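# Place the parts tote onto the bench's anti-static mat

## Task

Set the tote of parts down on the anti-static mat that lies on the work bench, with the whole tote within the mat's borders. Then release it and back the robot away. The tote must stay there by itself, without the robot holding it. If the robot topples or is left leaning, the task fails.

## Robot and tools

ROBOT. The LinearBot has an omnidirectional wheeled base and a column roughly 1.75 m high. A carriage rides up and down it (lift_m, 0 to 1 m) and bears two identical six-joint arms, each ending in a two-finger gripper. The arm bases sit near 0.57 m + lift_m above the floor, 0.27 m ahead of the column and 0.33 m to each side. Parts of the carriage hang about 0.15 m lower. A hand can reach 0.78 m from its shoulder but only about 0.38 m downward from its arm base. The hand measures about 0.16 m long and 0.1 m wide (0.14 m opened). Parked joints 1-6 are 0, 0.05, 0.05, 1.45, 0, 0, giving a footprint near 0.95 m wide by 0.7 m long. Cameras: carriage_camera is fixed and faces forward, tilted about 20 degrees down; left_wrist_camera and right_wrist_camera look out beyond the fingertips. Images are 896x504 pixels; a per-camera calibration (intrinsics, distortion, base-to-camera transform) is supplied, with small per-scene errors that grow for wrist cameras on a long reach.

FRAMES. Base frame: origin on the floor below the base centre, x forward, y left, z up. left_hand and right_hand give, in this frame, the point halfway between a gripper's pads, plus quat_wxyz; the hand's z axis runs along the fingers and the fingers separate along its y axis. A hand aimed straight up with joints 1, 5, 6 at zero reads (1, 0, 0, 0). The odometry frame is the base frame at the start; base_odometry comes from wheel rotation, so slip appears as motion. Heading is counter-clockwise positive, within ±3.142.

execute_actions. Arguments: actions (a list holding one action or nothing) and cameras (list of camera names or "all"; omitted/null means all, [] means none; images come back in the order the pictures line gives). An action may contain base, joints, or both; everything starts at once. base holds exactly one relative move, counted from the base's position in the latest reported state: translate_m (metres, forward positive, -2 to 2), strafe_m (metres, left positive, -2 to 2) or rotate_rad (radians, counter-clockwise positive, -6.3 to 6.3). joints is one flat dictionary covering both arms, each entry an absolute target: lift_m metres 0 to 1 (±0.004); per arm (left_ and right_ prefixes, same ranges): joint1_rad -2.617 to 3.054, yaw about vertical, 0 straight ahead, positive to the left; joint2_rad 0 to 3.141, shoulder, 0 upper arm level pointing back, 1.57 vertical, 3.14 level pointing forward; joint3_rad 0 to 3.141, elbow, 0 folded, 3.14 straight; joint4_rad -1.57 to 1.57, wrist pitch, positive lifts the fingertips; joint5_rad -1.57 to 1.57, wrist yaw, positive swings fingertips to the right (opposite sense to joint1); joint6_rad -2.094 to 2.094, roll about the finger axis, positive clockwise viewed from the forearm; gripper_m 0 to 0.093, pad gap in metres. Arm joints run up to 1.8 rad/s (1-3) and 2.7 rad/s (4-6); one action lasts at most 15 s. A joint left out may still strive for its earlier target without this showing. A bad key or an out-of-range number rejects the whole call.

RESULTS. base_status and joint_status: done (for the base, the wheels turned the commanded amount, slip included; tiny moves may fall short yet say done), off_target (resting away from target, possibly still pushing; normal for a gripper holding something), contact_stop or time_out (old target abandoned, holding in place), not_followed (arm targets blocked by a self-collision check, cause given; the robot may retry them later), limit_stop_at_motor_heat. on_its_own lists uncommanded behaviour; held at is the target held, not the position. motor_effort is percent of maximum, bracket showing the peak, with sizeable fixed and random error; falling lift effort while lowering means a hand or load is resting on something; elevated drive_wheels at rest means the base is pressing on something. Joint torques are noisy, offset raw drive outputs. ARM HIT flags a hard self-collision; MOTOR HOT and OVER-TEMPERATURE FAULT report heating. Once a result shows a stop, the remaining execute_actions, wait and finished_scene calls in that reply are skipped.

OTHER TOOLS. wait(seconds, 0 to 10) commands nothing and returns the state and images. zoom_image(camera, region [x0, y0, x1, y1] in pixels, origin top-left, at most 504x504) enlarges part of that camera's most recent full image. read_manual(section, only "licences") gives URDF licence text. finished_scene(scene) closes the current scene by its number, cannot be undone and reports success; the tote must be resting on the mat alone first. A reply with no tool call also ends the run.

CAUTIONS. Contact stops on base and lift trigger late or not at all; arms have none and keep pressing, then snap to target when freed. After a blocked drive, reverse about 0.2 m (or turn back), repeating if still pressed. The base may slide under a table edge until the column strikes it; reversing into an edge can topple the robot. Toppling is likeliest with the carriage high, arms stretched, hands loaded, pulling, or abrupt stops; only images reveal a lean. Hand readings drift at long reach and sag under load (10-17 cm per kg level); a fully stretched arm may not lift 1 kg. Grip force is about 45-60 N per pad. Never let the arms strike or squeeze each other; if one is blocked, move it clear first, then the other. Outstretched arms heat quickly even unloaded: at 90 °C the arm halts 10 s, at 100 °C it goes limp and drops. Avoid drops, slams and hard pushes; loose objects may occasionally get nudged. Shorter robot motion is better.

Each tool is called after "Request:" as name([rows], argument=value, ...), one row to a line, values as JSON.

## Session

Request:
execute_actions(actions=[])

Scene clock: 0.00 s.
Joint torques (N m, as the arm reports them, + toward a larger angle): no reading
base_odometry: x=+0.000 y=+0.000 heading=+0.000 (m, m, rad; odometry frame)
base_status: not commanded
joint_positions: lift_m=+0.301 left_joint1_rad=+0.002 left_joint2_rad=+0.068 left_joint3_rad=+0.049 left_joint4_rad=+1.444 left_joint5_rad=+0.003 left_joint6_rad=+0.000 left_gripper_m=+0.095 right_joint1_rad=+0.000 right_joint2_rad=+0.030 right_joint3_rad=+0.066 right_joint4_rad=+1.453 right_joint5_rad=+0.023 right_joint6_rad=+0.031 right_gripper_m=+0.095
joint_status: not commanded
motor_effort: lift_m=+22 drive_wheels=-1 (%)
left_hand: x=+0.3185 y=+0.3163 z=+1.2830 quat_wxyz=(+0.997, +0.001, +0.073, +0.001) (m; base frame)
right_hand: x=+0.2990 y=-0.3207 z=+1.2883 quat_wxyz=(+0.999, +0.012, +0.041, +0.015) (m; base frame)
pictures: carriage_camera, left_wrist_camera, right_wrist_camera
Images, in order (width x height): carriage_camera 896x504, left_wrist_camera 896x504, right_wrist_camera 896x504.

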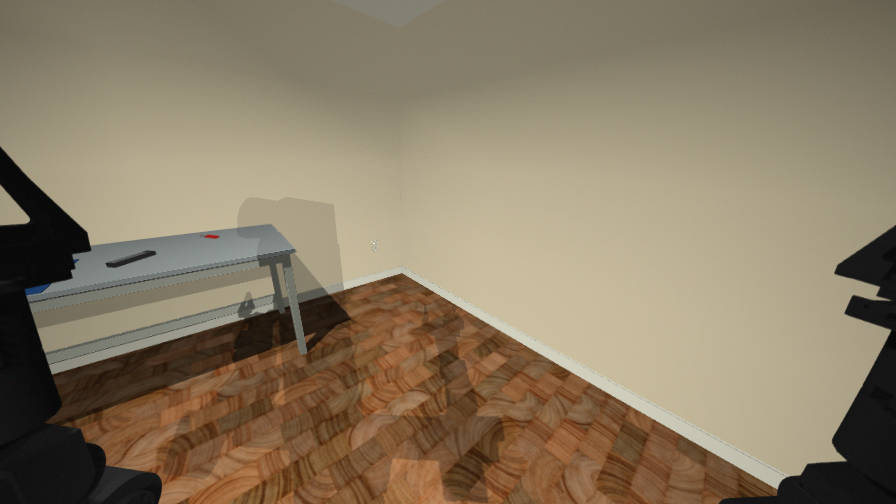

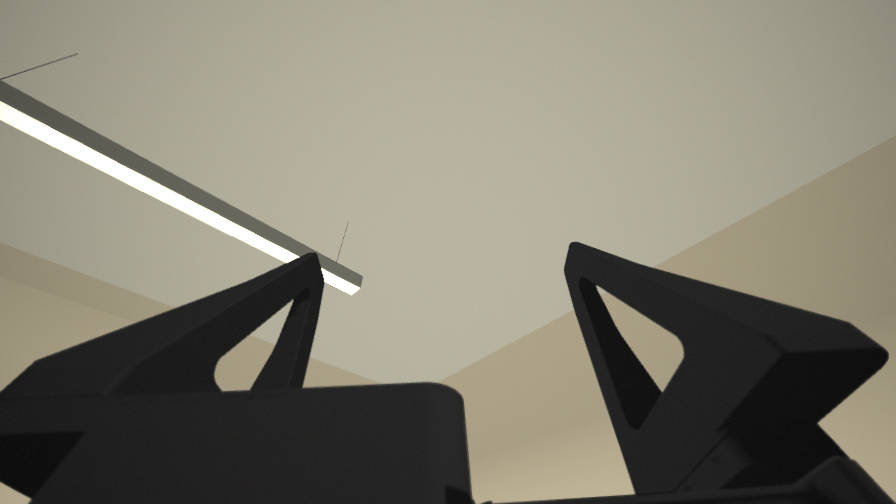

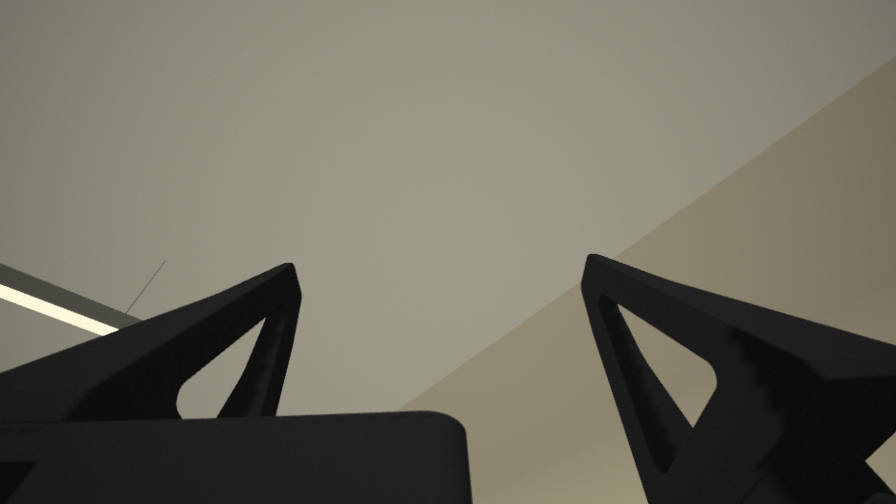

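Request:
execute_actions([
  {"base":{"rotate_rad":1.0}},
], cameras=["carriage_camera"])

Scene clock: 5.73 s.
Joint torques (N m, as the arm reports them, + toward a larger angle): left_arm=[-0.01  3.82  6.66 -0.15 -0.01 -0.14] | right_arm=[-0.26  4.11  7.09 -0.24  0.09 -0.12]
base_odometry: x=+0.000 y=+0.000 heading=+0.999 (m, m, rad; odometry frame)
base_status: done
joint_positions: lift_m=+0.301 left_joint1_rad=+0.002 left_joint2_rad=+0.068 left_joint3_rad=+0.049 left_joint4_rad=+1.444 left_joint5_rad=+0.003 left_joint6_rad=+0.000 left_gripper_m=+0.095 right_joint1_rad=+0.000 right_joint2_rad=+0.030 right_joint3_rad=+0.066 right_joint4_rad=+1.452 right_joint5_rad=+0.023 right_joint6_rad=+0.031 right_gripper_m=+0.095
joint_status: not commanded
motor_effort: lift_m=+22(22) drive_wheels=+8(16) (%)
left_hand: x=+0.3185 y=+0.3163 z=+1.2830 quat_wxyz=(+0.997, +0.001, +0.073, +0.001) (m; base frame)
right_hand: x=+0.2991 y=-0.3207 z=+1.2883 quat_wxyz=(+0.999, +0.012, +0.041, +0.015) (m; base frame)
pictures: carriage_camera
Images, in order (width x height): carriage_camera 896x504.

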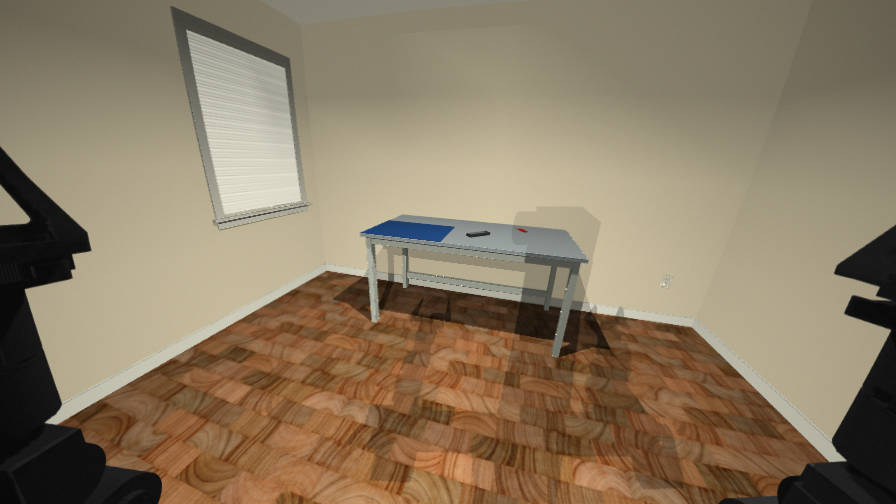

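Request:
execute_actions([
  {"base":{"rotate_rad":1.9}},
], cameras=["carriage_camera"])

Scene clock: 12.33 s.
Joint torques (N m, as the arm reports them, + toward a larger angle): left_arm=[ 0.    3.78  6.67 -0.16 -0.02 -0.15] | right_arm=[-0.32  4.09  7.05 -0.2   0.08 -0.11]
base_odometry: x=+0.000 y=+0.000 heading=+2.899 (m, m, rad; odometry frame)
base_status: done
joint_positions: lift_m=+0.301 left_joint1_rad=+0.002 left_joint2_rad=+0.068 left_joint3_rad=+0.049 left_joint4_rad=+1.444 left_joint5_rad=+0.003 left_joint6_rad=+0.000 left_gripper_m=+0.095 right_joint1_rad=+0.000 right_joint2_rad=+0.030 right_joint3_rad=+0.066 right_joint4_rad=+1.452 right_joint5_rad=+0.023 right_joint6_rad=+0.031 right_gripper_m=+0.095
joint_status: not commanded
motor_effort: lift_m=+22(22) drive_wheels=+8(16) (%)
left_hand: x=+0.3185 y=+0.3163 z=+1.2830 quat_wxyz=(+0.997, +0.001, +0.073, +0.001) (m; base frame)
right_hand: x=+0.2993 y=-0.3207 z=+1.2882 quat_wxyz=(+0.999, +0.012, +0.041, +0.015) (m; base frame)
pictures: carriage_camera
Images, in order (width x height): carriage_camera 896x504.

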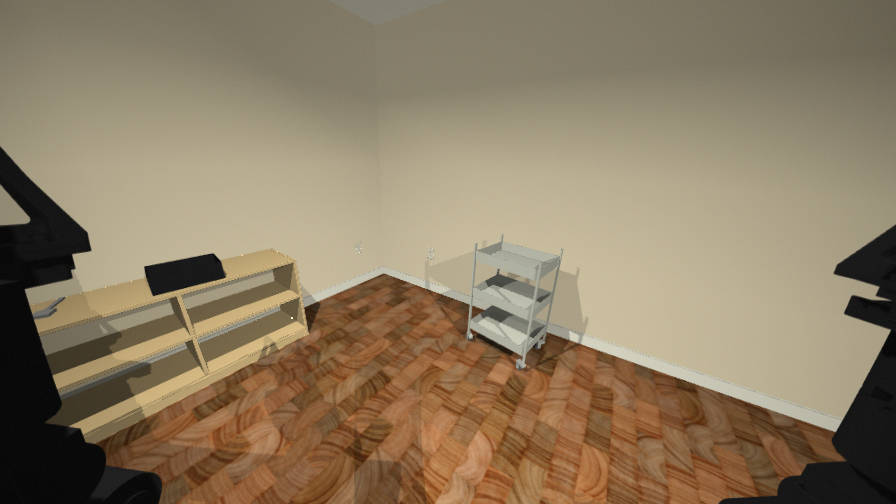

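Request:
execute_actions([
  {"base":{"rotate_rad":1.02}},
], cameras=["carriage_camera"])

Request:
zoom_image(camera="carriage_camera", region=[300, 200, 660, 400])

Scene clock: 25.50 s.
Joint torques (N m, as the arm reports them, + toward a larger angle): left_arm=[ 0.    3.78  6.67 -0.16 -0.01 -0.15] | right_arm=[-0.26  4.13  7.12 -0.24  0.09 -0.12]
base_odometry: x=+0.000 y=+0.000 heading=-2.365 (m, m, rad; odometry frame)
base_status: done
joint_positions: lift_m=+0.301 left_joint1_rad=+0.002 left_joint2_rad=+0.068 left_joint3_rad=+0.049 left_joint4_rad=+1.444 left_joint5_rad=+0.003 left_joint6_rad=+0.000 left_gripper_m=+0.095 right_joint1_rad=+0.000 right_joint2_rad=+0.030 right_joint3_rad=+0.066 right_joint4_rad=+1.452 right_joint5_rad=+0.023 right_joint6_rad=+0.031 right_gripper_m=+0.095
joint_status: not commanded
motor_effort: lift_m=+22(22) drive_wheels=+8(15) (%)
left_hand: x=+0.3185 y=+0.3163 z=+1.2830 quat_wxyz=(+0.997, +0.001, +0.073, +0.001) (m; base frame)
right_hand: x=+0.2993 y=-0.3207 z=+1.2882 quat_wxyz=(+0.999, +0.012, +0.041, +0.015) (m; base frame)
pictures: carriage_camera
Images, in order (width x height): carriage_camera 896x504.

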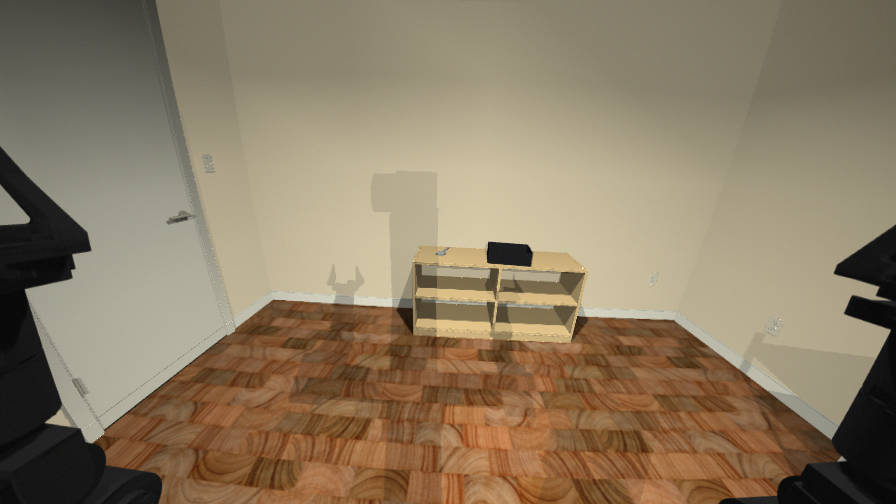

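Region (300, 200, 660, 400) of carriage_camera's 896x504 image, scaled by 1.400, with more detail than that image has.

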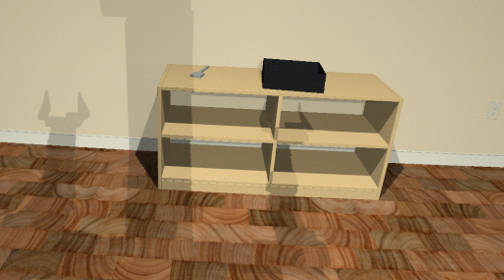

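Request:
execute_actions([
  {"base":{"strafe_m":-0.41}},
], cameras=[])

Request:
execute_actions([
  {"base":{"translate_m":1.1}},
], cameras=["carriage_camera"])

Request:
zoom_image(camera="carriage_camera", region=[350, 300, 550, 440])

Scene clock: 56.63 s.
Joint torques (N m, as the arm reports them, + toward a larger angle): left_arm=[-0.03  3.79  6.65 -0.15  0.   -0.15] | right_arm=[-0.21  4.14  7.04 -0.27  0.07 -0.12]
base_odometry: x=-0.288 y=+0.292 heading=-2.364 (m, m, rad; odometry frame)
base_status: done
joint_positions: lift_m=+0.301 left_joint1_rad=+0.002 left_joint2_rad=+0.068 left_joint3_rad=+0.049 left_joint4_rad=+1.444 left_joint5_rad=+0.003 left_joint6_rad=+0.000 left_gripper_m=+0.095 right_joint1_rad=+0.000 right_joint2_rad=+0.030 right_joint3_rad=+0.066 right_joint4_rad=+1.452 right_joint5_rad=+0.023 right_joint6_rad=+0.031 right_gripper_m=+0.095
joint_status: not commanded
motor_effort: lift_m=+22(22) drive_wheels=-10(21) (%)
left_hand: x=+0.3185 y=+0.3163 z=+1.2830 quat_wxyz=(+0.997, +0.001, +0.073, +0.001) (m; base frame)
right_hand: x=+0.2992 y=-0.3207 z=+1.2882 quat_wxyz=(+0.999, +0.012, +0.041, +0.015) (m; base frame)
pictures: none
No camera images: the call's "cameras" was empty. Leave "cameras" out to get every camera's image.

Scene clock: 61.13 s.
Joint torques (N m, as the arm reports them, + toward a larger angle): left_arm=[-0.03  3.74  6.66 -0.2  -0.02 -0.13] | right_arm=[-0.35  4.06  7.16 -0.26  0.06 -0.11]
base_odometry: x=-1.072 y=-0.479 heading=-2.364 (m, m, rad; odometry frame)
base_status: done
joint_positions: lift_m=+0.301 left_joint1_rad=+0.002 left_joint2_rad=+0.068 left_joint3_rad=+0.049 left_joint4_rad=+1.447 left_joint5_rad=+0.003 left_joint6_rad=+0.000 left_gripper_m=+0.095 right_joint1_rad=+0.000 right_joint2_rad=+0.030 right_joint3_rad=+0.066 right_joint4_rad=+1.452 right_joint5_rad=+0.023 right_joint6_rad=+0.031 right_gripper_m=+0.095
joint_status: not commanded
motor_effort: lift_m=+22(22) drive_wheels=-6(17) (%)
left_hand: x=+0.3178 y=+0.3163 z=+1.2830 quat_wxyz=(+0.997, +0.001, +0.071, +0.001) (m; base frame)
right_hand: x=+0.2991 y=-0.3207 z=+1.2883 quat_wxyz=(+0.999, +0.012, +0.041, +0.015) (m; base frame)
pictures: carriage_camera
Images, in order (width x height): carriage_camera 896x504.

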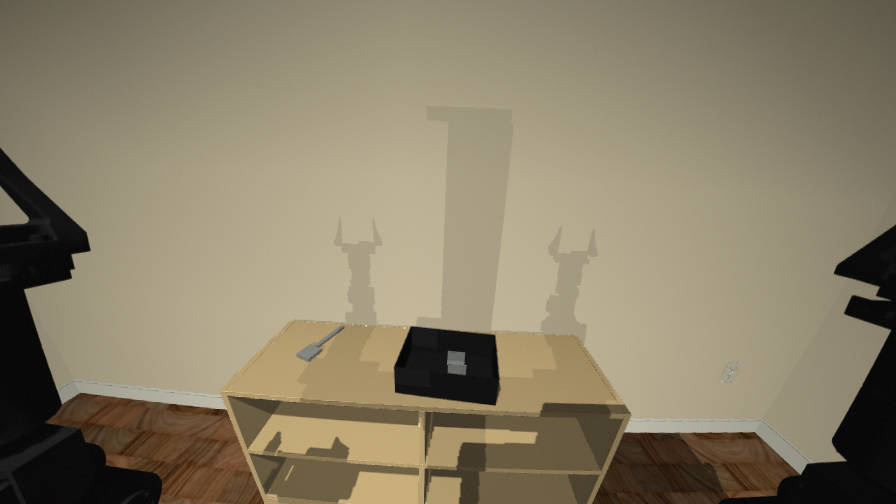

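Region (350, 300, 550, 440) of carriage_camera's 896x504 image, scaled by 2.520, with more detail than that image has; it fills the top 353 rows of this view, and the rest is white.

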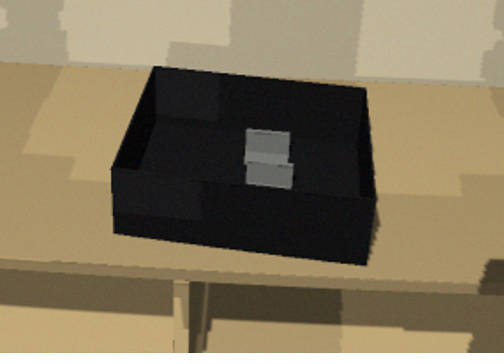

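Request:
execute_actions([
  {"base":{"translate_m":0.3},"joints":{"lift_m":0.34,"left_joint1_rad":-0.592,"left_joint2_rad":2.13,"left_joint3_rad":1.106,"left_joint4_rad":-0.547,"left_joint5_rad":0,"left_joint6_rad":-0.504,"left_gripper_m":0.075,"right_joint1_rad":0.547,"right_joint2_rad":2.024,"right_joint3_rad":0.922,"right_joint4_rad":-0.469,"right_joint5_rad":0,"right_joint6_rad":0.635,"right_gripper_m":0.075}},
])

Scene clock: 101.43 s.
Joint torques (N m, as the arm reports them, + toward a larger angle): left_arm=[-0.51 -8.03  5.92  0.3  -0.06 -0.21] | right_arm=[ 0.13 -8.66  5.64  0.26  0.11 -0.06]
base_odometry: x=-1.286 y=-0.689 heading=-2.365 (m, m, rad; odometry frame)
base_status: done
joint_positions: lift_m=+0.340 left_joint1_rad=-0.585 left_joint2_rad=+2.128 left_joint3_rad=+1.099 left_joint4_rad=-0.543 left_joint5_rad=+0.001 left_joint6_rad=-0.497 left_gripper_m=+0.075 right_joint1_rad=+0.542 right_joint2_rad=+2.023 right_joint3_rad=+0.917 right_joint4_rad=-0.468 right_joint5_rad=+0.003 right_joint6_rad=+0.629 right_gripper_m=+0.075
joint_status: all done
motor_effort: lift_m=+21(27) drive_wheels=-7(14) (%)
left_hand: x=+0.5608 y=+0.1306 z=+0.8041 quat_wxyz=(-0.001, +0.044, +0.999, +0.000) (m; base frame)
right_hand: x=+0.5357 y=-0.1634 z=+0.8044 quat_wxyz=(+0.000, +0.044, +0.999, -0.002) (m; base frame)
pictures: carriage_camera, left_wrist_camera, right_wrist_camera
camera_calibration (this result's frames):
carriage_camera: T_world_to_cam=[[0.0256014, -0.998776, 0.0423108, -0.0636055], [-0.33211, -0.0484184, -0.941997, 1.29171], [0.942893, 0.0100646, -0.332943, 0.258504], [0, 0, 0, 1]] pos_world=[0.186876, -0.00358714, 1.30554]
left_wrist_camera: T_world_to_cam=[[-0.097296, -0.994158, 0.0467263, 0.141747], [-0.814321, 0.106512, 0.570559, -0.00959388], [-0.572202, 0.0174629, -0.819927, 1.09943], [0, 0, 0, 1]] pos_world=[0.635078, 0.122741, 0.900306]
right_wrist_camera: T_world_to_cam=[[-0.100606, -0.99239, 0.0710001, -0.168425], [-0.819196, 0.123123, 0.560142, 0.0160842], [-0.564621, -0.00180942, -0.825348, 1.09201], [0, 0, 0, 1]] pos_world=[0.612802, -0.167147, 0.904237]
Images, in order (width x height): carriage_camera 896x504, left_wrist_camera 896x504, right_wrist_camera 896x504.

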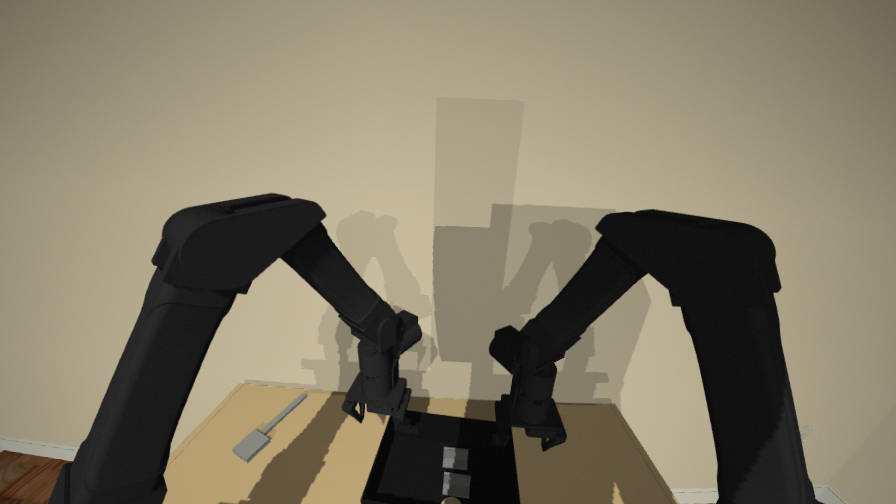

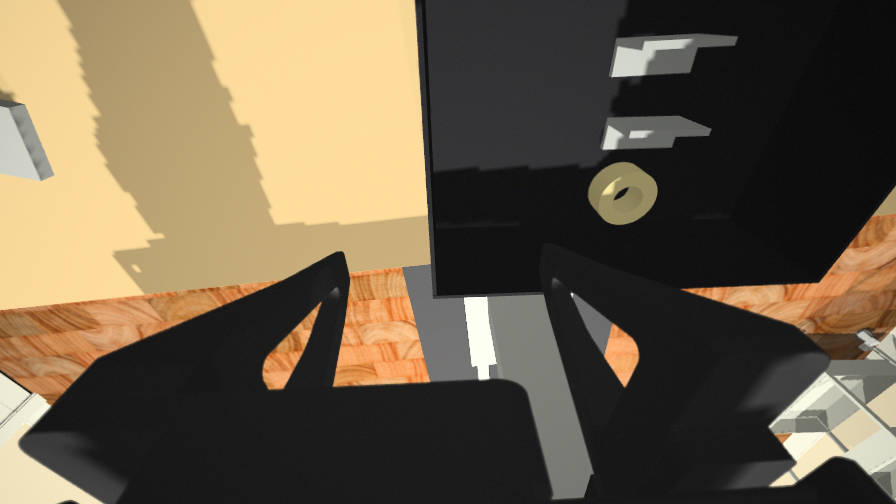

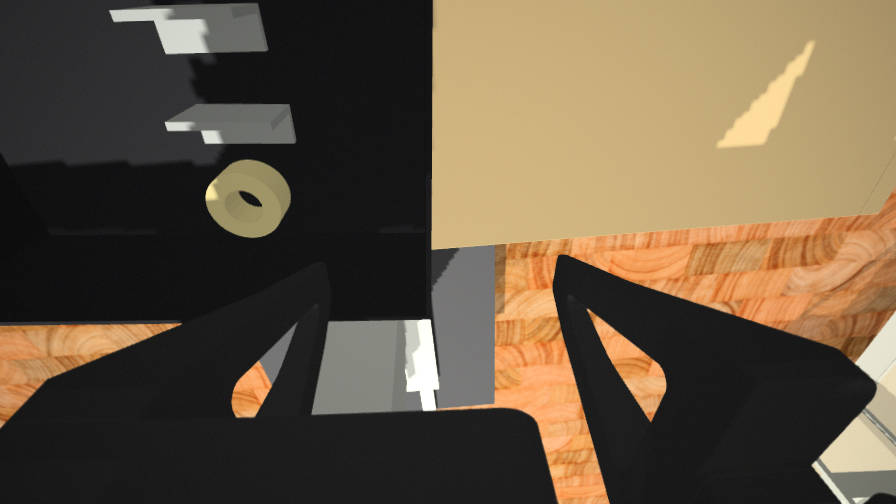

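Request:
execute_actions([
  {"joints":{"lift_m":0.215}},
])

Scene clock: 108.70 s.
Joint torques (N m, as the arm reports them, + toward a larger angle): left_arm=[-0.54 -8.07  5.94  0.32 -0.06 -0.22] | right_arm=[ 0.03 -8.87  5.62  0.24  0.13 -0.07]
base_odometry: x=-1.286 y=-0.689 heading=-2.365 (m, m, rad; odometry frame)
base_status: not commanded
joint_positions: lift_m=+0.215 left_joint1_rad=-0.585 left_joint2_rad=+2.129 left_joint3_rad=+1.099 left_joint4_rad=-0.545 left_joint5_rad=+0.001 left_joint6_rad=-0.497 left_gripper_m=+0.075 right_joint1_rad=+0.542 right_joint2_rad=+2.025 right_joint3_rad=+0.917 right_joint4_rad=-0.468 right_joint5_rad=+0.002 right_joint6_rad=+0.630 right_gripper_m=+0.075
joint_status: all done
motor_effort: lift_m=+22(23) drive_wheels=+6(7) (%)
left_hand: x=+0.5604 y=+0.1309 z=+0.6790 quat_wxyz=(-0.002, +0.044, +0.999, +0.001) (m; base frame)
right_hand: x=+0.5353 y=-0.1636 z=+0.6790 quat_wxyz=(-0.001, +0.044, +0.999, -0.002) (m; base frame)
pictures: carriage_camera, left_wrist_camera, right_wrist_camera
camera_calibration (this result's frames):
carriage_camera: T_world_to_cam=[[0.0256014, -0.998776, 0.0423108, -0.0583158], [-0.33211, -0.0484184, -0.941997, 1.17394], [0.942893, 0.0100646, -0.332943, 0.216879], [0, 0, 0, 1]] pos_world=[0.186876, -0.00358714, 1.18052]
left_wrist_camera: T_world_to_cam=[[-0.0972224, -0.994207, 0.0458339, 0.148377], [-0.813412, 0.105911, 0.571965, 0.0600876], [-0.573505, 0.0183259, -0.818997, 0.996594], [0, 0, 0, 1]] pos_world=[0.634854, 0.12289, 0.775039]
right_wrist_camera: T_world_to_cam=[[-0.100843, -0.992327, 0.0715325, -0.159895], [-0.818012, 0.123624, 0.561759, 0.0843055], [-0.566292, -0.0018648, -0.824202, 0.988428], [0, 0, 0, 1]] pos_world=[0.612578, -0.167247, 0.778743]
Images, in order (width x height): carriage_camera 896x504, left_wrist_camera 896x504, right_wrist_camera 896x504.

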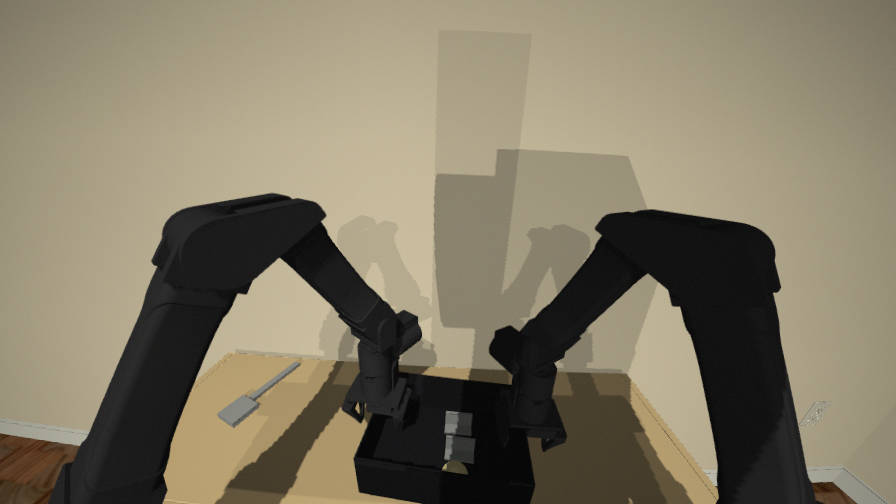

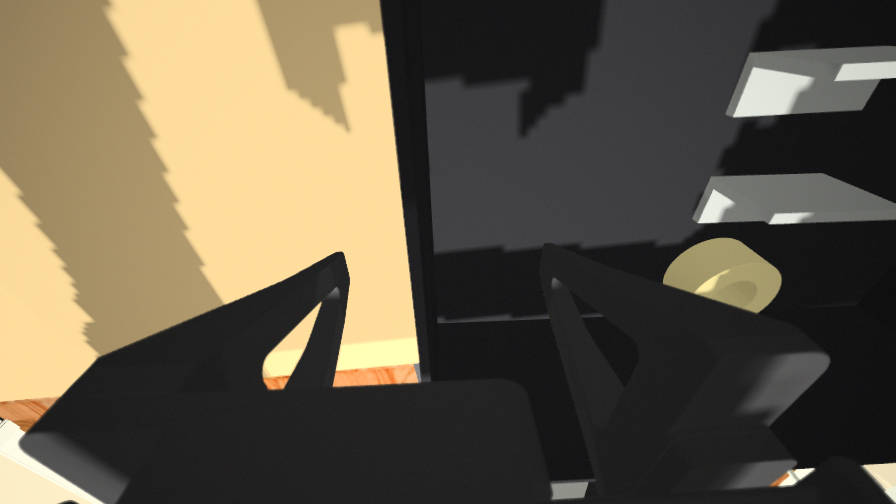

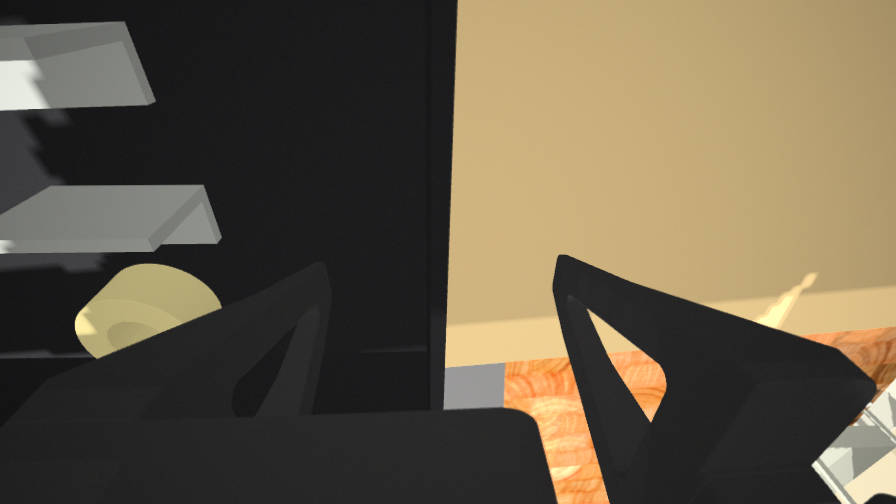

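Request:
execute_actions([
  {"joints":{"left_joint1_rad":-0.545,"left_joint6_rad":-0.47,"left_gripper_m":0.03,"right_gripper_m":0.03}},
], cameras=["left_wrist_camera","right_wrist_camera"])

Scene clock: 119.63 s.
Joint torques (N m, as the arm reports them, + toward a larger angle): left_arm=[ 0.24 -8.05  5.89  0.31 -0.07 -0.12] | right_arm=[ 0.14 -8.82  5.49  0.28  0.11 -0.06]
base_odometry: x=-1.286 y=-0.689 heading=-2.365 (m, m, rad; odometry frame)
base_status: not commanded
joint_positions: lift_m=+0.215 left_joint1_rad=-0.548 left_joint2_rad=+2.129 left_joint3_rad=+1.099 left_joint4_rad=-0.545 left_joint5_rad=+0.001 left_joint6_rad=-0.473 left_gripper_m=+0.030 right_joint1_rad=+0.542 right_joint2_rad=+2.025 right_joint3_rad=+0.917 right_joint4_rad=-0.468 right_joint5_rad=+0.002 right_joint6_rad=+0.630 right_gripper_m=+0.030
joint_status: all done
motor_effort: lift_m=+22(22) drive_wheels=-6(6) (%)
left_hand: x=+0.5671 y=+0.1414 z=+0.6790 quat_wxyz=(-0.002, +0.037, +0.999, +0.001) (m; base frame)
right_hand: x=+0.5353 y=-0.1636 z=+0.6790 quat_wxyz=(-0.001, +0.044, +0.999, -0.002) (m; base frame)
pictures: left_wrist_camera, right_wrist_camera
camera_calibration (this result's frames):
left_wrist_camera: T_world_to_cam=[[-0.0835585, -0.995444, 0.0459251, 0.151828], [-0.814772, 0.0947813, 0.571982, 0.0667445], [-0.573729, 0.0103754, -0.81898, 1.00147], [0, 0, 0, 1]] pos_world=[0.641642, 0.134419, 0.775037]
right_wrist_camera: T_world_to_cam=[[-0.100843, -0.992327, 0.0715325, -0.159895], [-0.818012, 0.123624, 0.561759, 0.0843055], [-0.566292, -0.0018648, -0.824202, 0.988428], [0, 0, 0, 1]] pos_world=[0.612578, -0.167247, 0.778743]
Images, in order (width x height): left_wrist_camera 896x504, right_wrist_camera 896x504.

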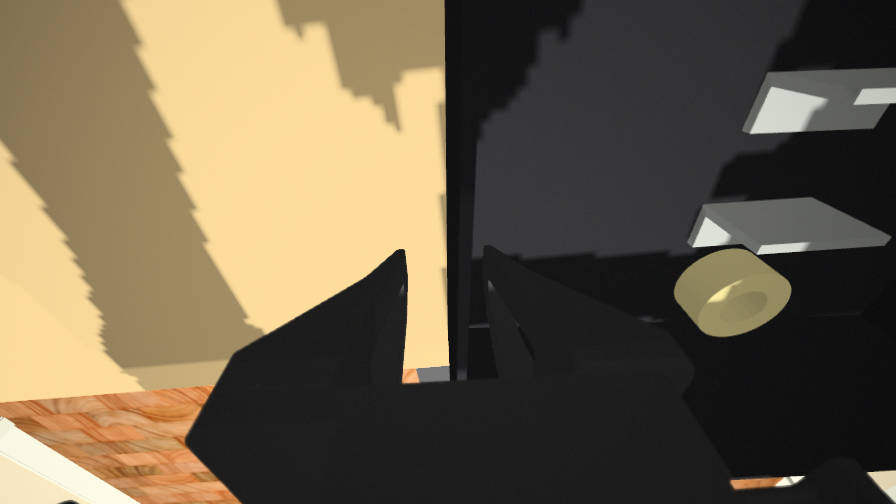

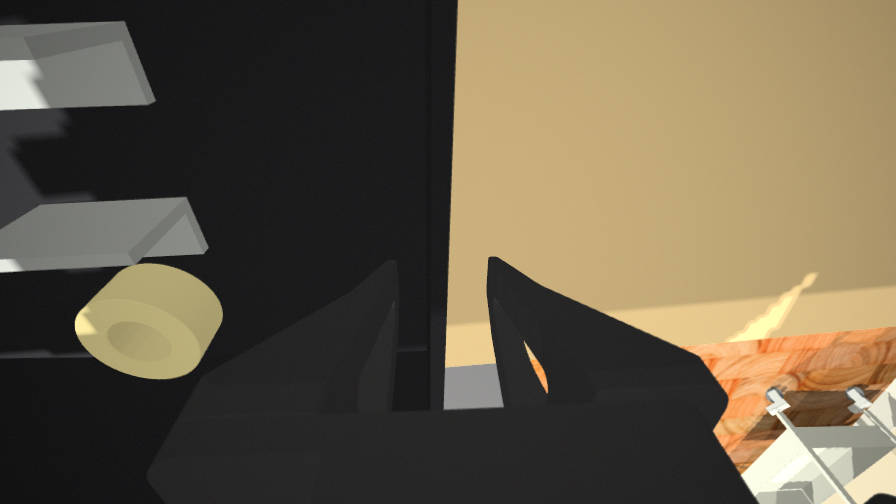

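Request:
execute_actions([
  {"joints":{"left_joint1_rad":-0.568,"left_joint6_rad":-0.485,"left_gripper_m":0.0,"right_gripper_m":0.0}},
], cameras=[])

Request:
execute_actions([
  {"joints":{"lift_m":0.30}},
])

Scene clock: 128.00 s.
Joint torques (N m, as the arm reports them, + toward a larger angle): left_arm=[-0.46 -8.05  5.95  0.3  -0.12 -0.15] | right_arm=[ 0.08 -8.76  5.68  0.2   0.17 -0.19]
base_odometry: x=-1.286 y=-0.689 heading=-2.365 (m, m, rad; odometry frame)
base_status: not commanded
joint_positions: lift_m=+0.215 left_joint1_rad=-0.562 left_joint2_rad=+2.129 left_joint3_rad=+1.099 left_joint4_rad=-0.544 left_joint5_rad=+0.007 left_joint6_rad=-0.483 left_gripper_m=+0.003 right_joint1_rad=+0.543 right_joint2_rad=+2.025 right_joint3_rad=+0.917 right_joint4_rad=-0.461 right_joint5_rad=-0.003 right_joint6_rad=+0.643 right_gripper_m=+0.003
joint_status: all done
motor_effort: lift_m=+22(22) drive_wheels=-6(6) (%)
left_hand: x=+0.5643 y=+0.1365 z=+0.6790 quat_wxyz=(-0.003, +0.039, +0.999, -0.002) (m; base frame)
right_hand: x=+0.5363 y=-0.1616 z=+0.6790 quat_wxyz=(+0.000, +0.050, +0.999, +0.002) (m; base frame)
pictures: none
No camera images: the call's "cameras" was empty. Leave "cameras" out to get every camera's image.

Scene clock: 128.87 s.
Joint torques (N m, as the arm reports them, + toward a larger angle): left_arm=[-0.48 -8.62  5.88  0.28 -0.15 -0.15] | right_arm=[ 0.01 -9.6   5.57  0.19  0.26 -0.22]
base_odometry: x=-1.286 y=-0.689 heading=-2.365 (m, m, rad; odometry frame)
base_status: not commanded
joint_positions: lift_m=+0.300 left_joint1_rad=-0.562 left_joint2_rad=+2.136 left_joint3_rad=+1.099 left_joint4_rad=-0.544 left_joint5_rad=+0.012 left_joint6_rad=-0.484 left_gripper_m=+0.003 right_joint1_rad=+0.543 right_joint2_rad=+2.033 right_joint3_rad=+0.917 right_joint4_rad=-0.460 right_joint5_rad=-0.007 right_joint6_rad=+0.644 right_gripper_m=+0.003
joint_status: all done
motor_effort: lift_m=+22(26) drive_wheels=+6(6) (%)
left_hand: x=+0.5626 y=+0.1365 z=+0.7615 quat_wxyz=(-0.008, +0.039, +0.999, -0.003) (m; base frame)
right_hand: x=+0.5346 y=-0.1616 z=+0.7618 quat_wxyz=(-0.004, +0.050, +0.999, +0.002) (m; base frame)
pictures: carriage_camera, left_wrist_camera, right_wrist_camera
camera_calibration (this result's frames):
carriage_camera: T_world_to_cam=[[0.0256014, -0.998776, 0.0423108, -0.0619104], [-0.33211, -0.0484184, -0.941997, 1.25397], [0.942893, 0.0100646, -0.332943, 0.245165], [0, 0, 0, 1]] pos_world=[0.186876, -0.00358714, 1.26548]
left_wrist_camera: T_world_to_cam=[[-0.0855767, -0.994935, 0.0527395, 0.138695], [-0.807974, 0.100273, 0.580624, 0.0051485], [-0.582971, 0.00707576, -0.812462, 1.06723], [0, 0, 0, 1]] pos_world=[0.638196, 0.129925, 0.856783]
right_wrist_camera: T_world_to_cam=[[-0.113435, -0.991514, 0.0635023, -0.150935], [-0.813664, 0.129386, 0.566755, 0.0318368], [-0.570162, 0.0126201, -0.821436, 1.05853], [0, 0, 0, 1]] pos_world=[0.612318, -0.167132, 0.861058]
Images, in order (width x height): carriage_camera 896x504, left_wrist_camera 896x504, right_wrist_camera 896x504.

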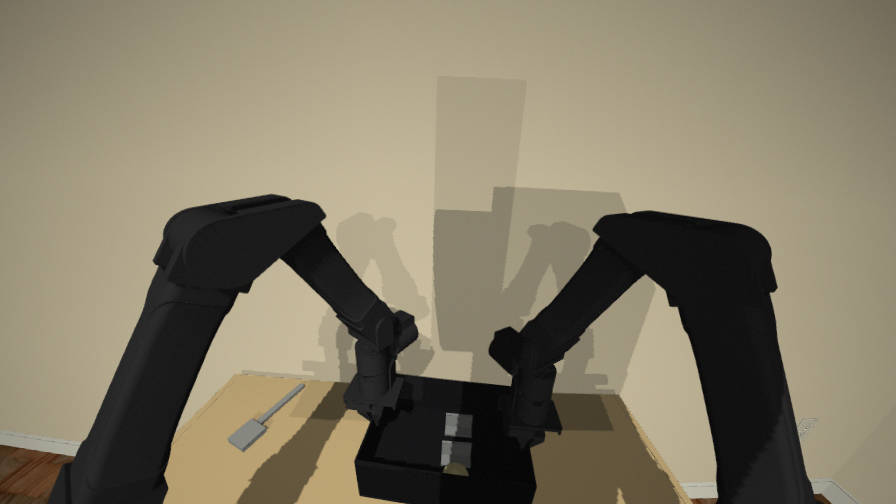

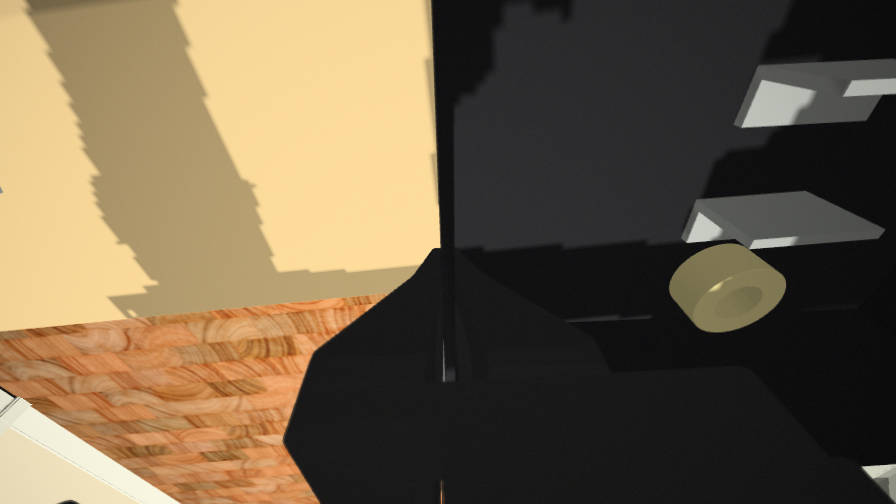

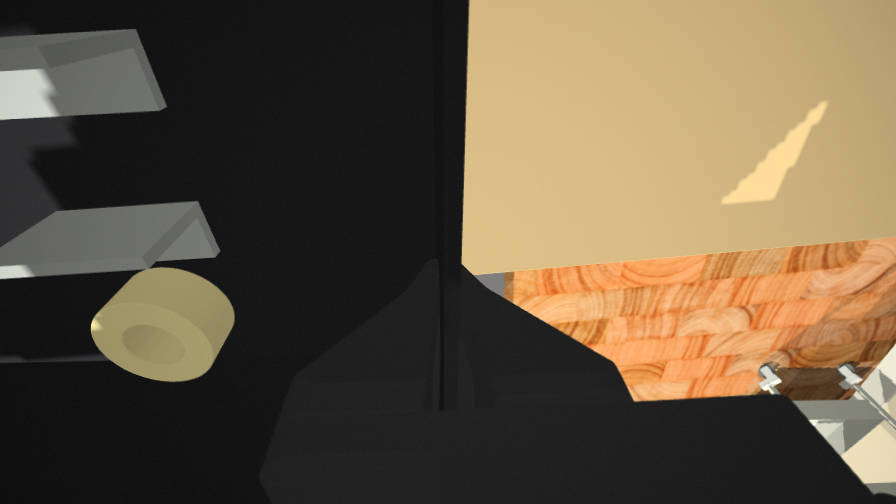

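Request:
execute_actions([
  {"base":{"translate_m":-0.45}},
], cameras=[])

Request:
execute_actions([
  {"base":{"rotate_rad":-3.025}},
], cameras=["carriage_camera"])

Request:
execute_actions([
  {"base":{"translate_m":1.8},"joints":{"lift_m":0.45}},
], cameras=["carriage_camera"])

Scene clock: 145.80 s.
Joint torques (N m, as the arm reports them, + toward a larger angle): left_arm=[-0.53 -8.59  5.85  0.29 -0.14 -0.15] | right_arm=[ 0.01 -9.55  5.55  0.16  0.19 -0.23]
base_odometry: x=-0.965 y=-0.374 heading=-2.365 (m, m, rad; odometry frame)
base_status: done
joint_positions: lift_m=+0.300 left_joint1_rad=-0.562 left_joint2_rad=+2.136 left_joint3_rad=+1.099 left_joint4_rad=-0.541 left_joint5_rad=+0.010 left_joint6_rad=-0.484 left_gripper_m=+0.003 right_joint1_rad=+0.543 right_joint2_rad=+2.033 right_joint3_rad=+0.917 right_joint4_rad=-0.458 right_joint5_rad=-0.006 right_joint6_rad=+0.645 right_gripper_m=+0.003
joint_status: not commanded
motor_effort: lift_m=+22(22) drive_wheels=-3(19) (%)
left_hand: x=+0.5633 y=+0.1364 z=+0.7615 quat_wxyz=(-0.006, +0.039, +0.999, -0.003) (m; base frame)
right_hand: x=+0.5351 y=-0.1617 z=+0.7618 quat_wxyz=(-0.003, +0.051, +0.999, +0.001) (m; base frame)
pictures: none
No camera images: the call's "cameras" was empty. Leave "cameras" out to get every camera's image.

Scene clock: 150.00 s.
Joint torques (N m, as the arm reports them, + toward a larger angle): left_arm=[-0.49 -8.64  5.9   0.2  -0.1  -0.14] | right_arm=[ 0.23 -9.62  5.57  0.12  0.14 -0.22]
base_odometry: x=-0.966 y=-0.374 heading=+0.893 (m, m, rad; odometry frame)
base_status: done
joint_positions: lift_m=+0.300 left_joint1_rad=-0.562 left_joint2_rad=+2.136 left_joint3_rad=+1.099 left_joint4_rad=-0.532 left_joint5_rad=+0.007 left_joint6_rad=-0.485 left_gripper_m=+0.003 right_joint1_rad=+0.540 right_joint2_rad=+2.033 right_joint3_rad=+0.917 right_joint4_rad=-0.453 right_joint5_rad=+0.000 right_joint6_rad=+0.645 right_gripper_m=+0.002
joint_status: not commanded
motor_effort: lift_m=+22(22) drive_wheels=+10(23) (%)
left_hand: x=+0.5655 y=+0.1357 z=+0.7615 quat_wxyz=(-0.001, +0.038, +0.999, -0.003) (m; base frame)
right_hand: x=+0.5372 y=-0.1624 z=+0.7618 quat_wxyz=(+0.001, +0.052, +0.999, +0.001) (m; base frame)
pictures: carriage_camera
camera_calibration (this result's frames):
carriage_camera: T_world_to_cam=[[0.0256014, -0.998776, 0.0423108, -0.0619104], [-0.33211, -0.0484184, -0.941997, 1.25397], [0.942893, 0.0100646, -0.332943, 0.245165], [0, 0, 0, 1]] pos_world=[0.186876, -0.00358714, 1.26548]
Images, in order (width x height): carriage_camera 896x504.

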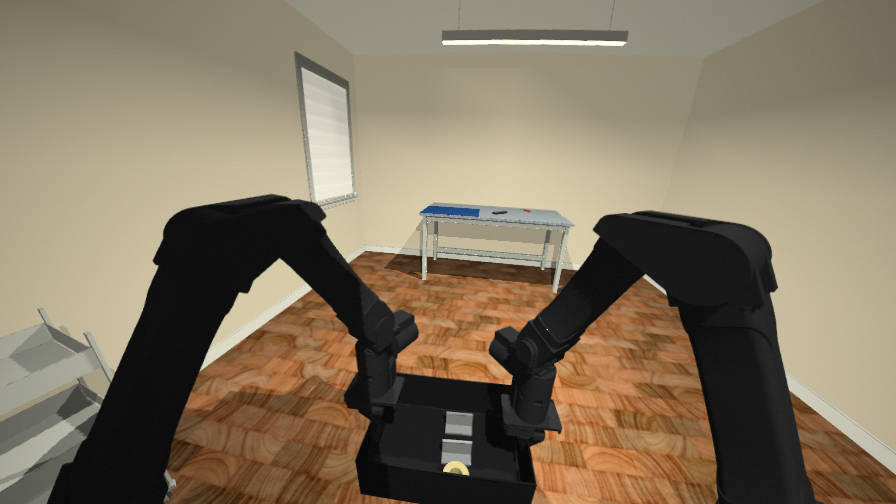

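Scene clock: 155.90 s.
Joint torques (N m, as the arm reports them, + toward a larger angle): left_arm=[-0.46 -8.71  5.88  0.25 -0.16 -0.14] | right_arm=[ 0.24 -9.51  5.63  0.19  0.26 -0.22]
base_odometry: x=+0.165 y=+1.027 heading=+0.892 (m, m, rad; odometry frame)
base_status: done
joint_positions: lift_m=+0.450 left_joint1_rad=-0.563 left_joint2_rad=+2.137 left_joint3_rad=+1.099 left_joint4_rad=-0.540 left_joint5_rad=+0.012 left_joint6_rad=-0.485 left_gripper_m=+0.003 right_joint1_rad=+0.541 right_joint2_rad=+2.033 right_joint3_rad=+0.917 right_joint4_rad=-0.460 right_joint5_rad=-0.007 right_joint6_rad=+0.645 right_gripper_m=+0.002
joint_status: all done
motor_effort: lift_m=+22(30) drive_wheels=-9(25) (%)
left_hand: x=+0.5630 y=+0.1358 z=+0.9113 quat_wxyz=(-0.006, +0.039, +0.999, -0.003) (m; base frame)
right_hand: x=+0.5349 y=-0.1622 z=+0.9115 quat_wxyz=(-0.004, +0.052, +0.999, +0.001) (m; base frame)
pictures: carriage_camera
camera_calibration (this result's frames):
carriage_camera: T_world_to_cam=[[0.0256014, -0.998776, 0.0423108, -0.0682566], [-0.33211, -0.0484184, -0.941997, 1.39526], [0.942893, 0.0100646, -0.332943, 0.295103], [0, 0, 0, 1]] pos_world=[0.186876, -0.00358714, 1.41547]
Images, in order (width x height): carriage_camera 896x504.

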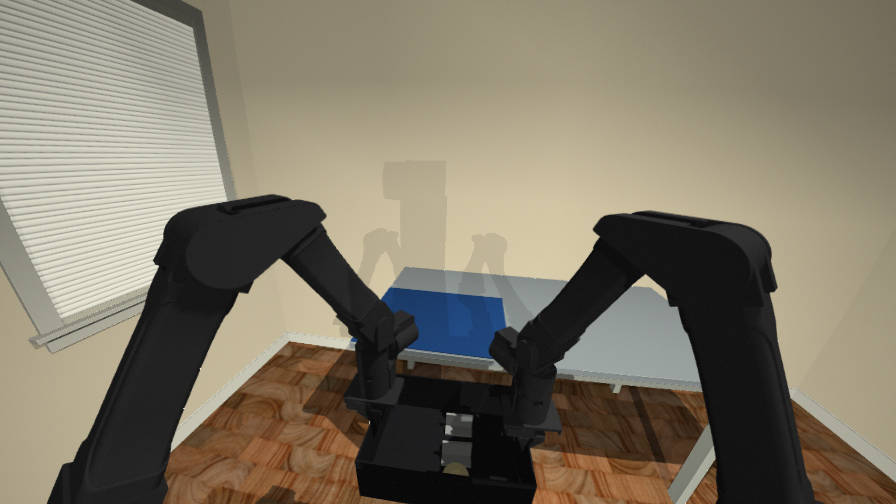

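Request:
execute_actions([
  {"base":{"translate_m":0.55}},
], cameras=[])

Request:
execute_actions([
  {"joints":{"lift_m":0.385}},
])

Scene clock: 173.27 s.
Joint torques (N m, as the arm reports them, + toward a larger angle): left_arm=[-0.33 -8.7   5.88  0.27 -0.15 -0.13] | right_arm=[ 0.08 -9.6   5.58  0.2   0.2  -0.2 ]
base_odometry: x=+0.511 y=+1.454 heading=+0.891 (m, m, rad; odometry frame)
base_status: done
joint_positions: lift_m=+0.450 left_joint1_rad=-0.564 left_joint2_rad=+2.137 left_joint3_rad=+1.099 left_joint4_rad=-0.541 left_joint5_rad=+0.012 left_joint6_rad=-0.486 left_gripper_m=+0.003 right_joint1_rad=+0.541 right_joint2_rad=+2.033 right_joint3_rad=+0.917 right_joint4_rad=-0.461 right_joint5_rad=-0.007 right_joint6_rad=+0.645 right_gripper_m=+0.002
joint_status: not commanded
motor_effort: lift_m=+22(22) drive_wheels=-8(19) (%)
left_hand: x=+0.5627 y=+0.1357 z=+0.9113 quat_wxyz=(-0.007, +0.039, +0.999, -0.003) (m; base frame)
right_hand: x=+0.5346 y=-0.1622 z=+0.9115 quat_wxyz=(-0.005, +0.052, +0.999, +0.001) (m; base frame)
pictures: none
No camera images: the call's "cameras" was empty. Leave "cameras" out to get every camera's image.

Scene clock: 174.07 s.
Joint torques (N m, as the arm reports them, + toward a larger angle): left_arm=[-0.31 -8.86  5.87  0.25 -0.16 -0.15] | right_arm=[ 0.17 -9.9   5.56  0.18  0.24 -0.24]
base_odometry: x=+0.511 y=+1.454 heading=+0.891 (m, m, rad; odometry frame)
base_status: not commanded
joint_positions: lift_m=+0.385 left_joint1_rad=-0.564 left_joint2_rad=+2.140 left_joint3_rad=+1.099 left_joint4_rad=-0.541 left_joint5_rad=+0.013 left_joint6_rad=-0.486 left_gripper_m=+0.003 right_joint1_rad=+0.541 right_joint2_rad=+2.035 right_joint3_rad=+0.917 right_joint4_rad=-0.460 right_joint5_rad=-0.007 right_joint6_rad=+0.645 right_gripper_m=+0.002
joint_status: all done
motor_effort: lift_m=+22(23) drive_wheels=+8(9) (%)
left_hand: x=+0.5622 y=+0.1358 z=+0.8454 quat_wxyz=(-0.008, +0.039, +0.999, -0.003) (m; base frame)
right_hand: x=+0.5344 y=-0.1622 z=+0.8460 quat_wxyz=(-0.005, +0.052, +0.999, +0.001) (m; base frame)
pictures: carriage_camera, left_wrist_camera, right_wrist_camera
camera_calibration (this result's frames):
carriage_camera: T_world_to_cam=[[0.0256014, -0.998776, 0.0423108, -0.0655049], [-0.33211, -0.0484184, -0.941997, 1.33399], [0.942893, 0.0100646, -0.332943, 0.27345], [0, 0, 0, 1]] pos_world=[0.186876, -0.00358714, 1.35043]
left_wrist_camera: T_world_to_cam=[[-0.0859094, -0.994881, 0.0532186, 0.133342], [-0.807508, 0.100818, 0.581177, -0.0445829], [-0.583567, 0.00695406, -0.812035, 1.13515], [0, 0, 0, 1]] pos_world=[0.637891, 0.12926, 0.940597]
right_wrist_camera: T_world_to_cam=[[-0.115934, -0.991118, 0.0651415, -0.156958], [-0.812014, 0.132344, 0.568435, -0.017815], [-0.572008, 0.0130054, -0.820145, 1.12754], [0, 0, 0, 1]] pos_world=[0.612301, -0.167871, 0.945101]
Images, in order (width x height): carriage_camera 896x504, left_wrist_camera 896x504, right_wrist_camera 896x504.

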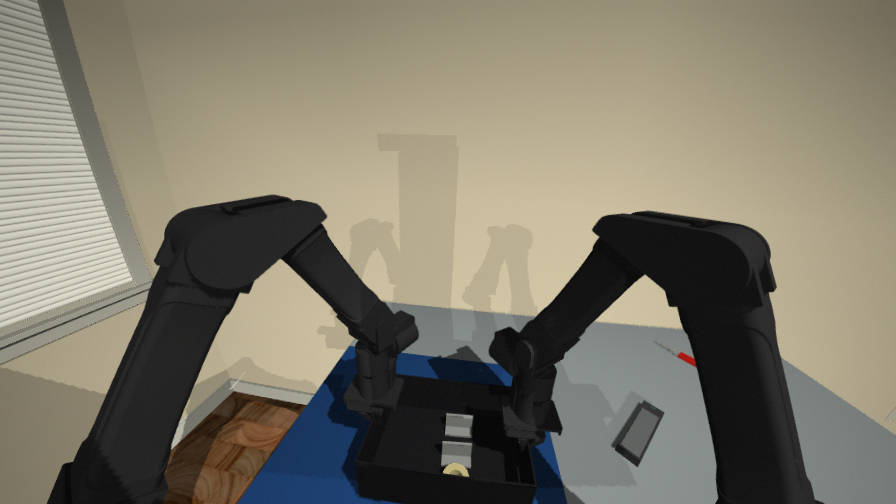

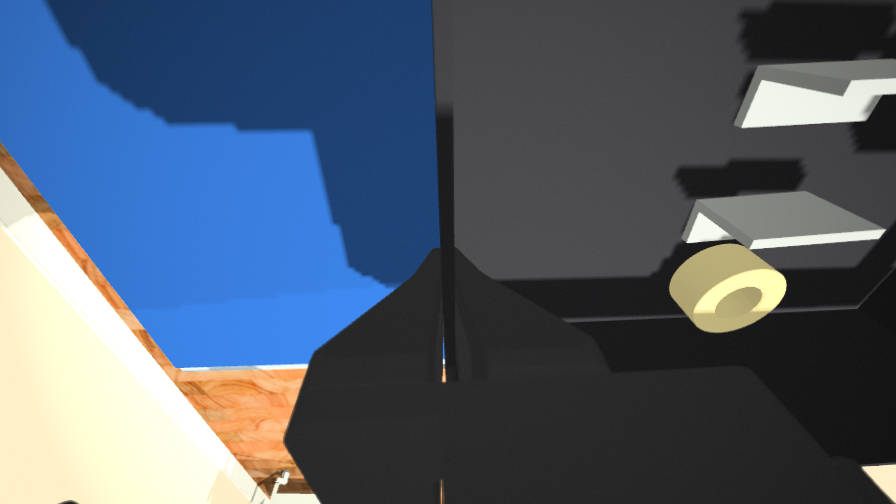

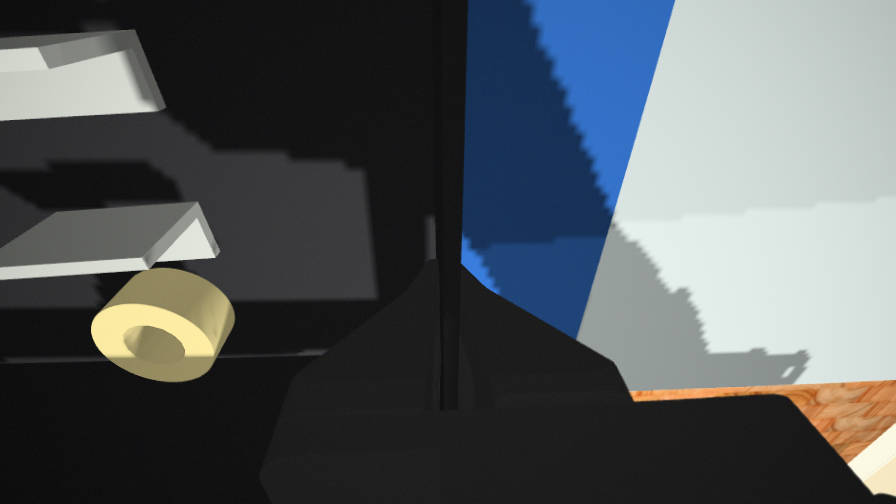

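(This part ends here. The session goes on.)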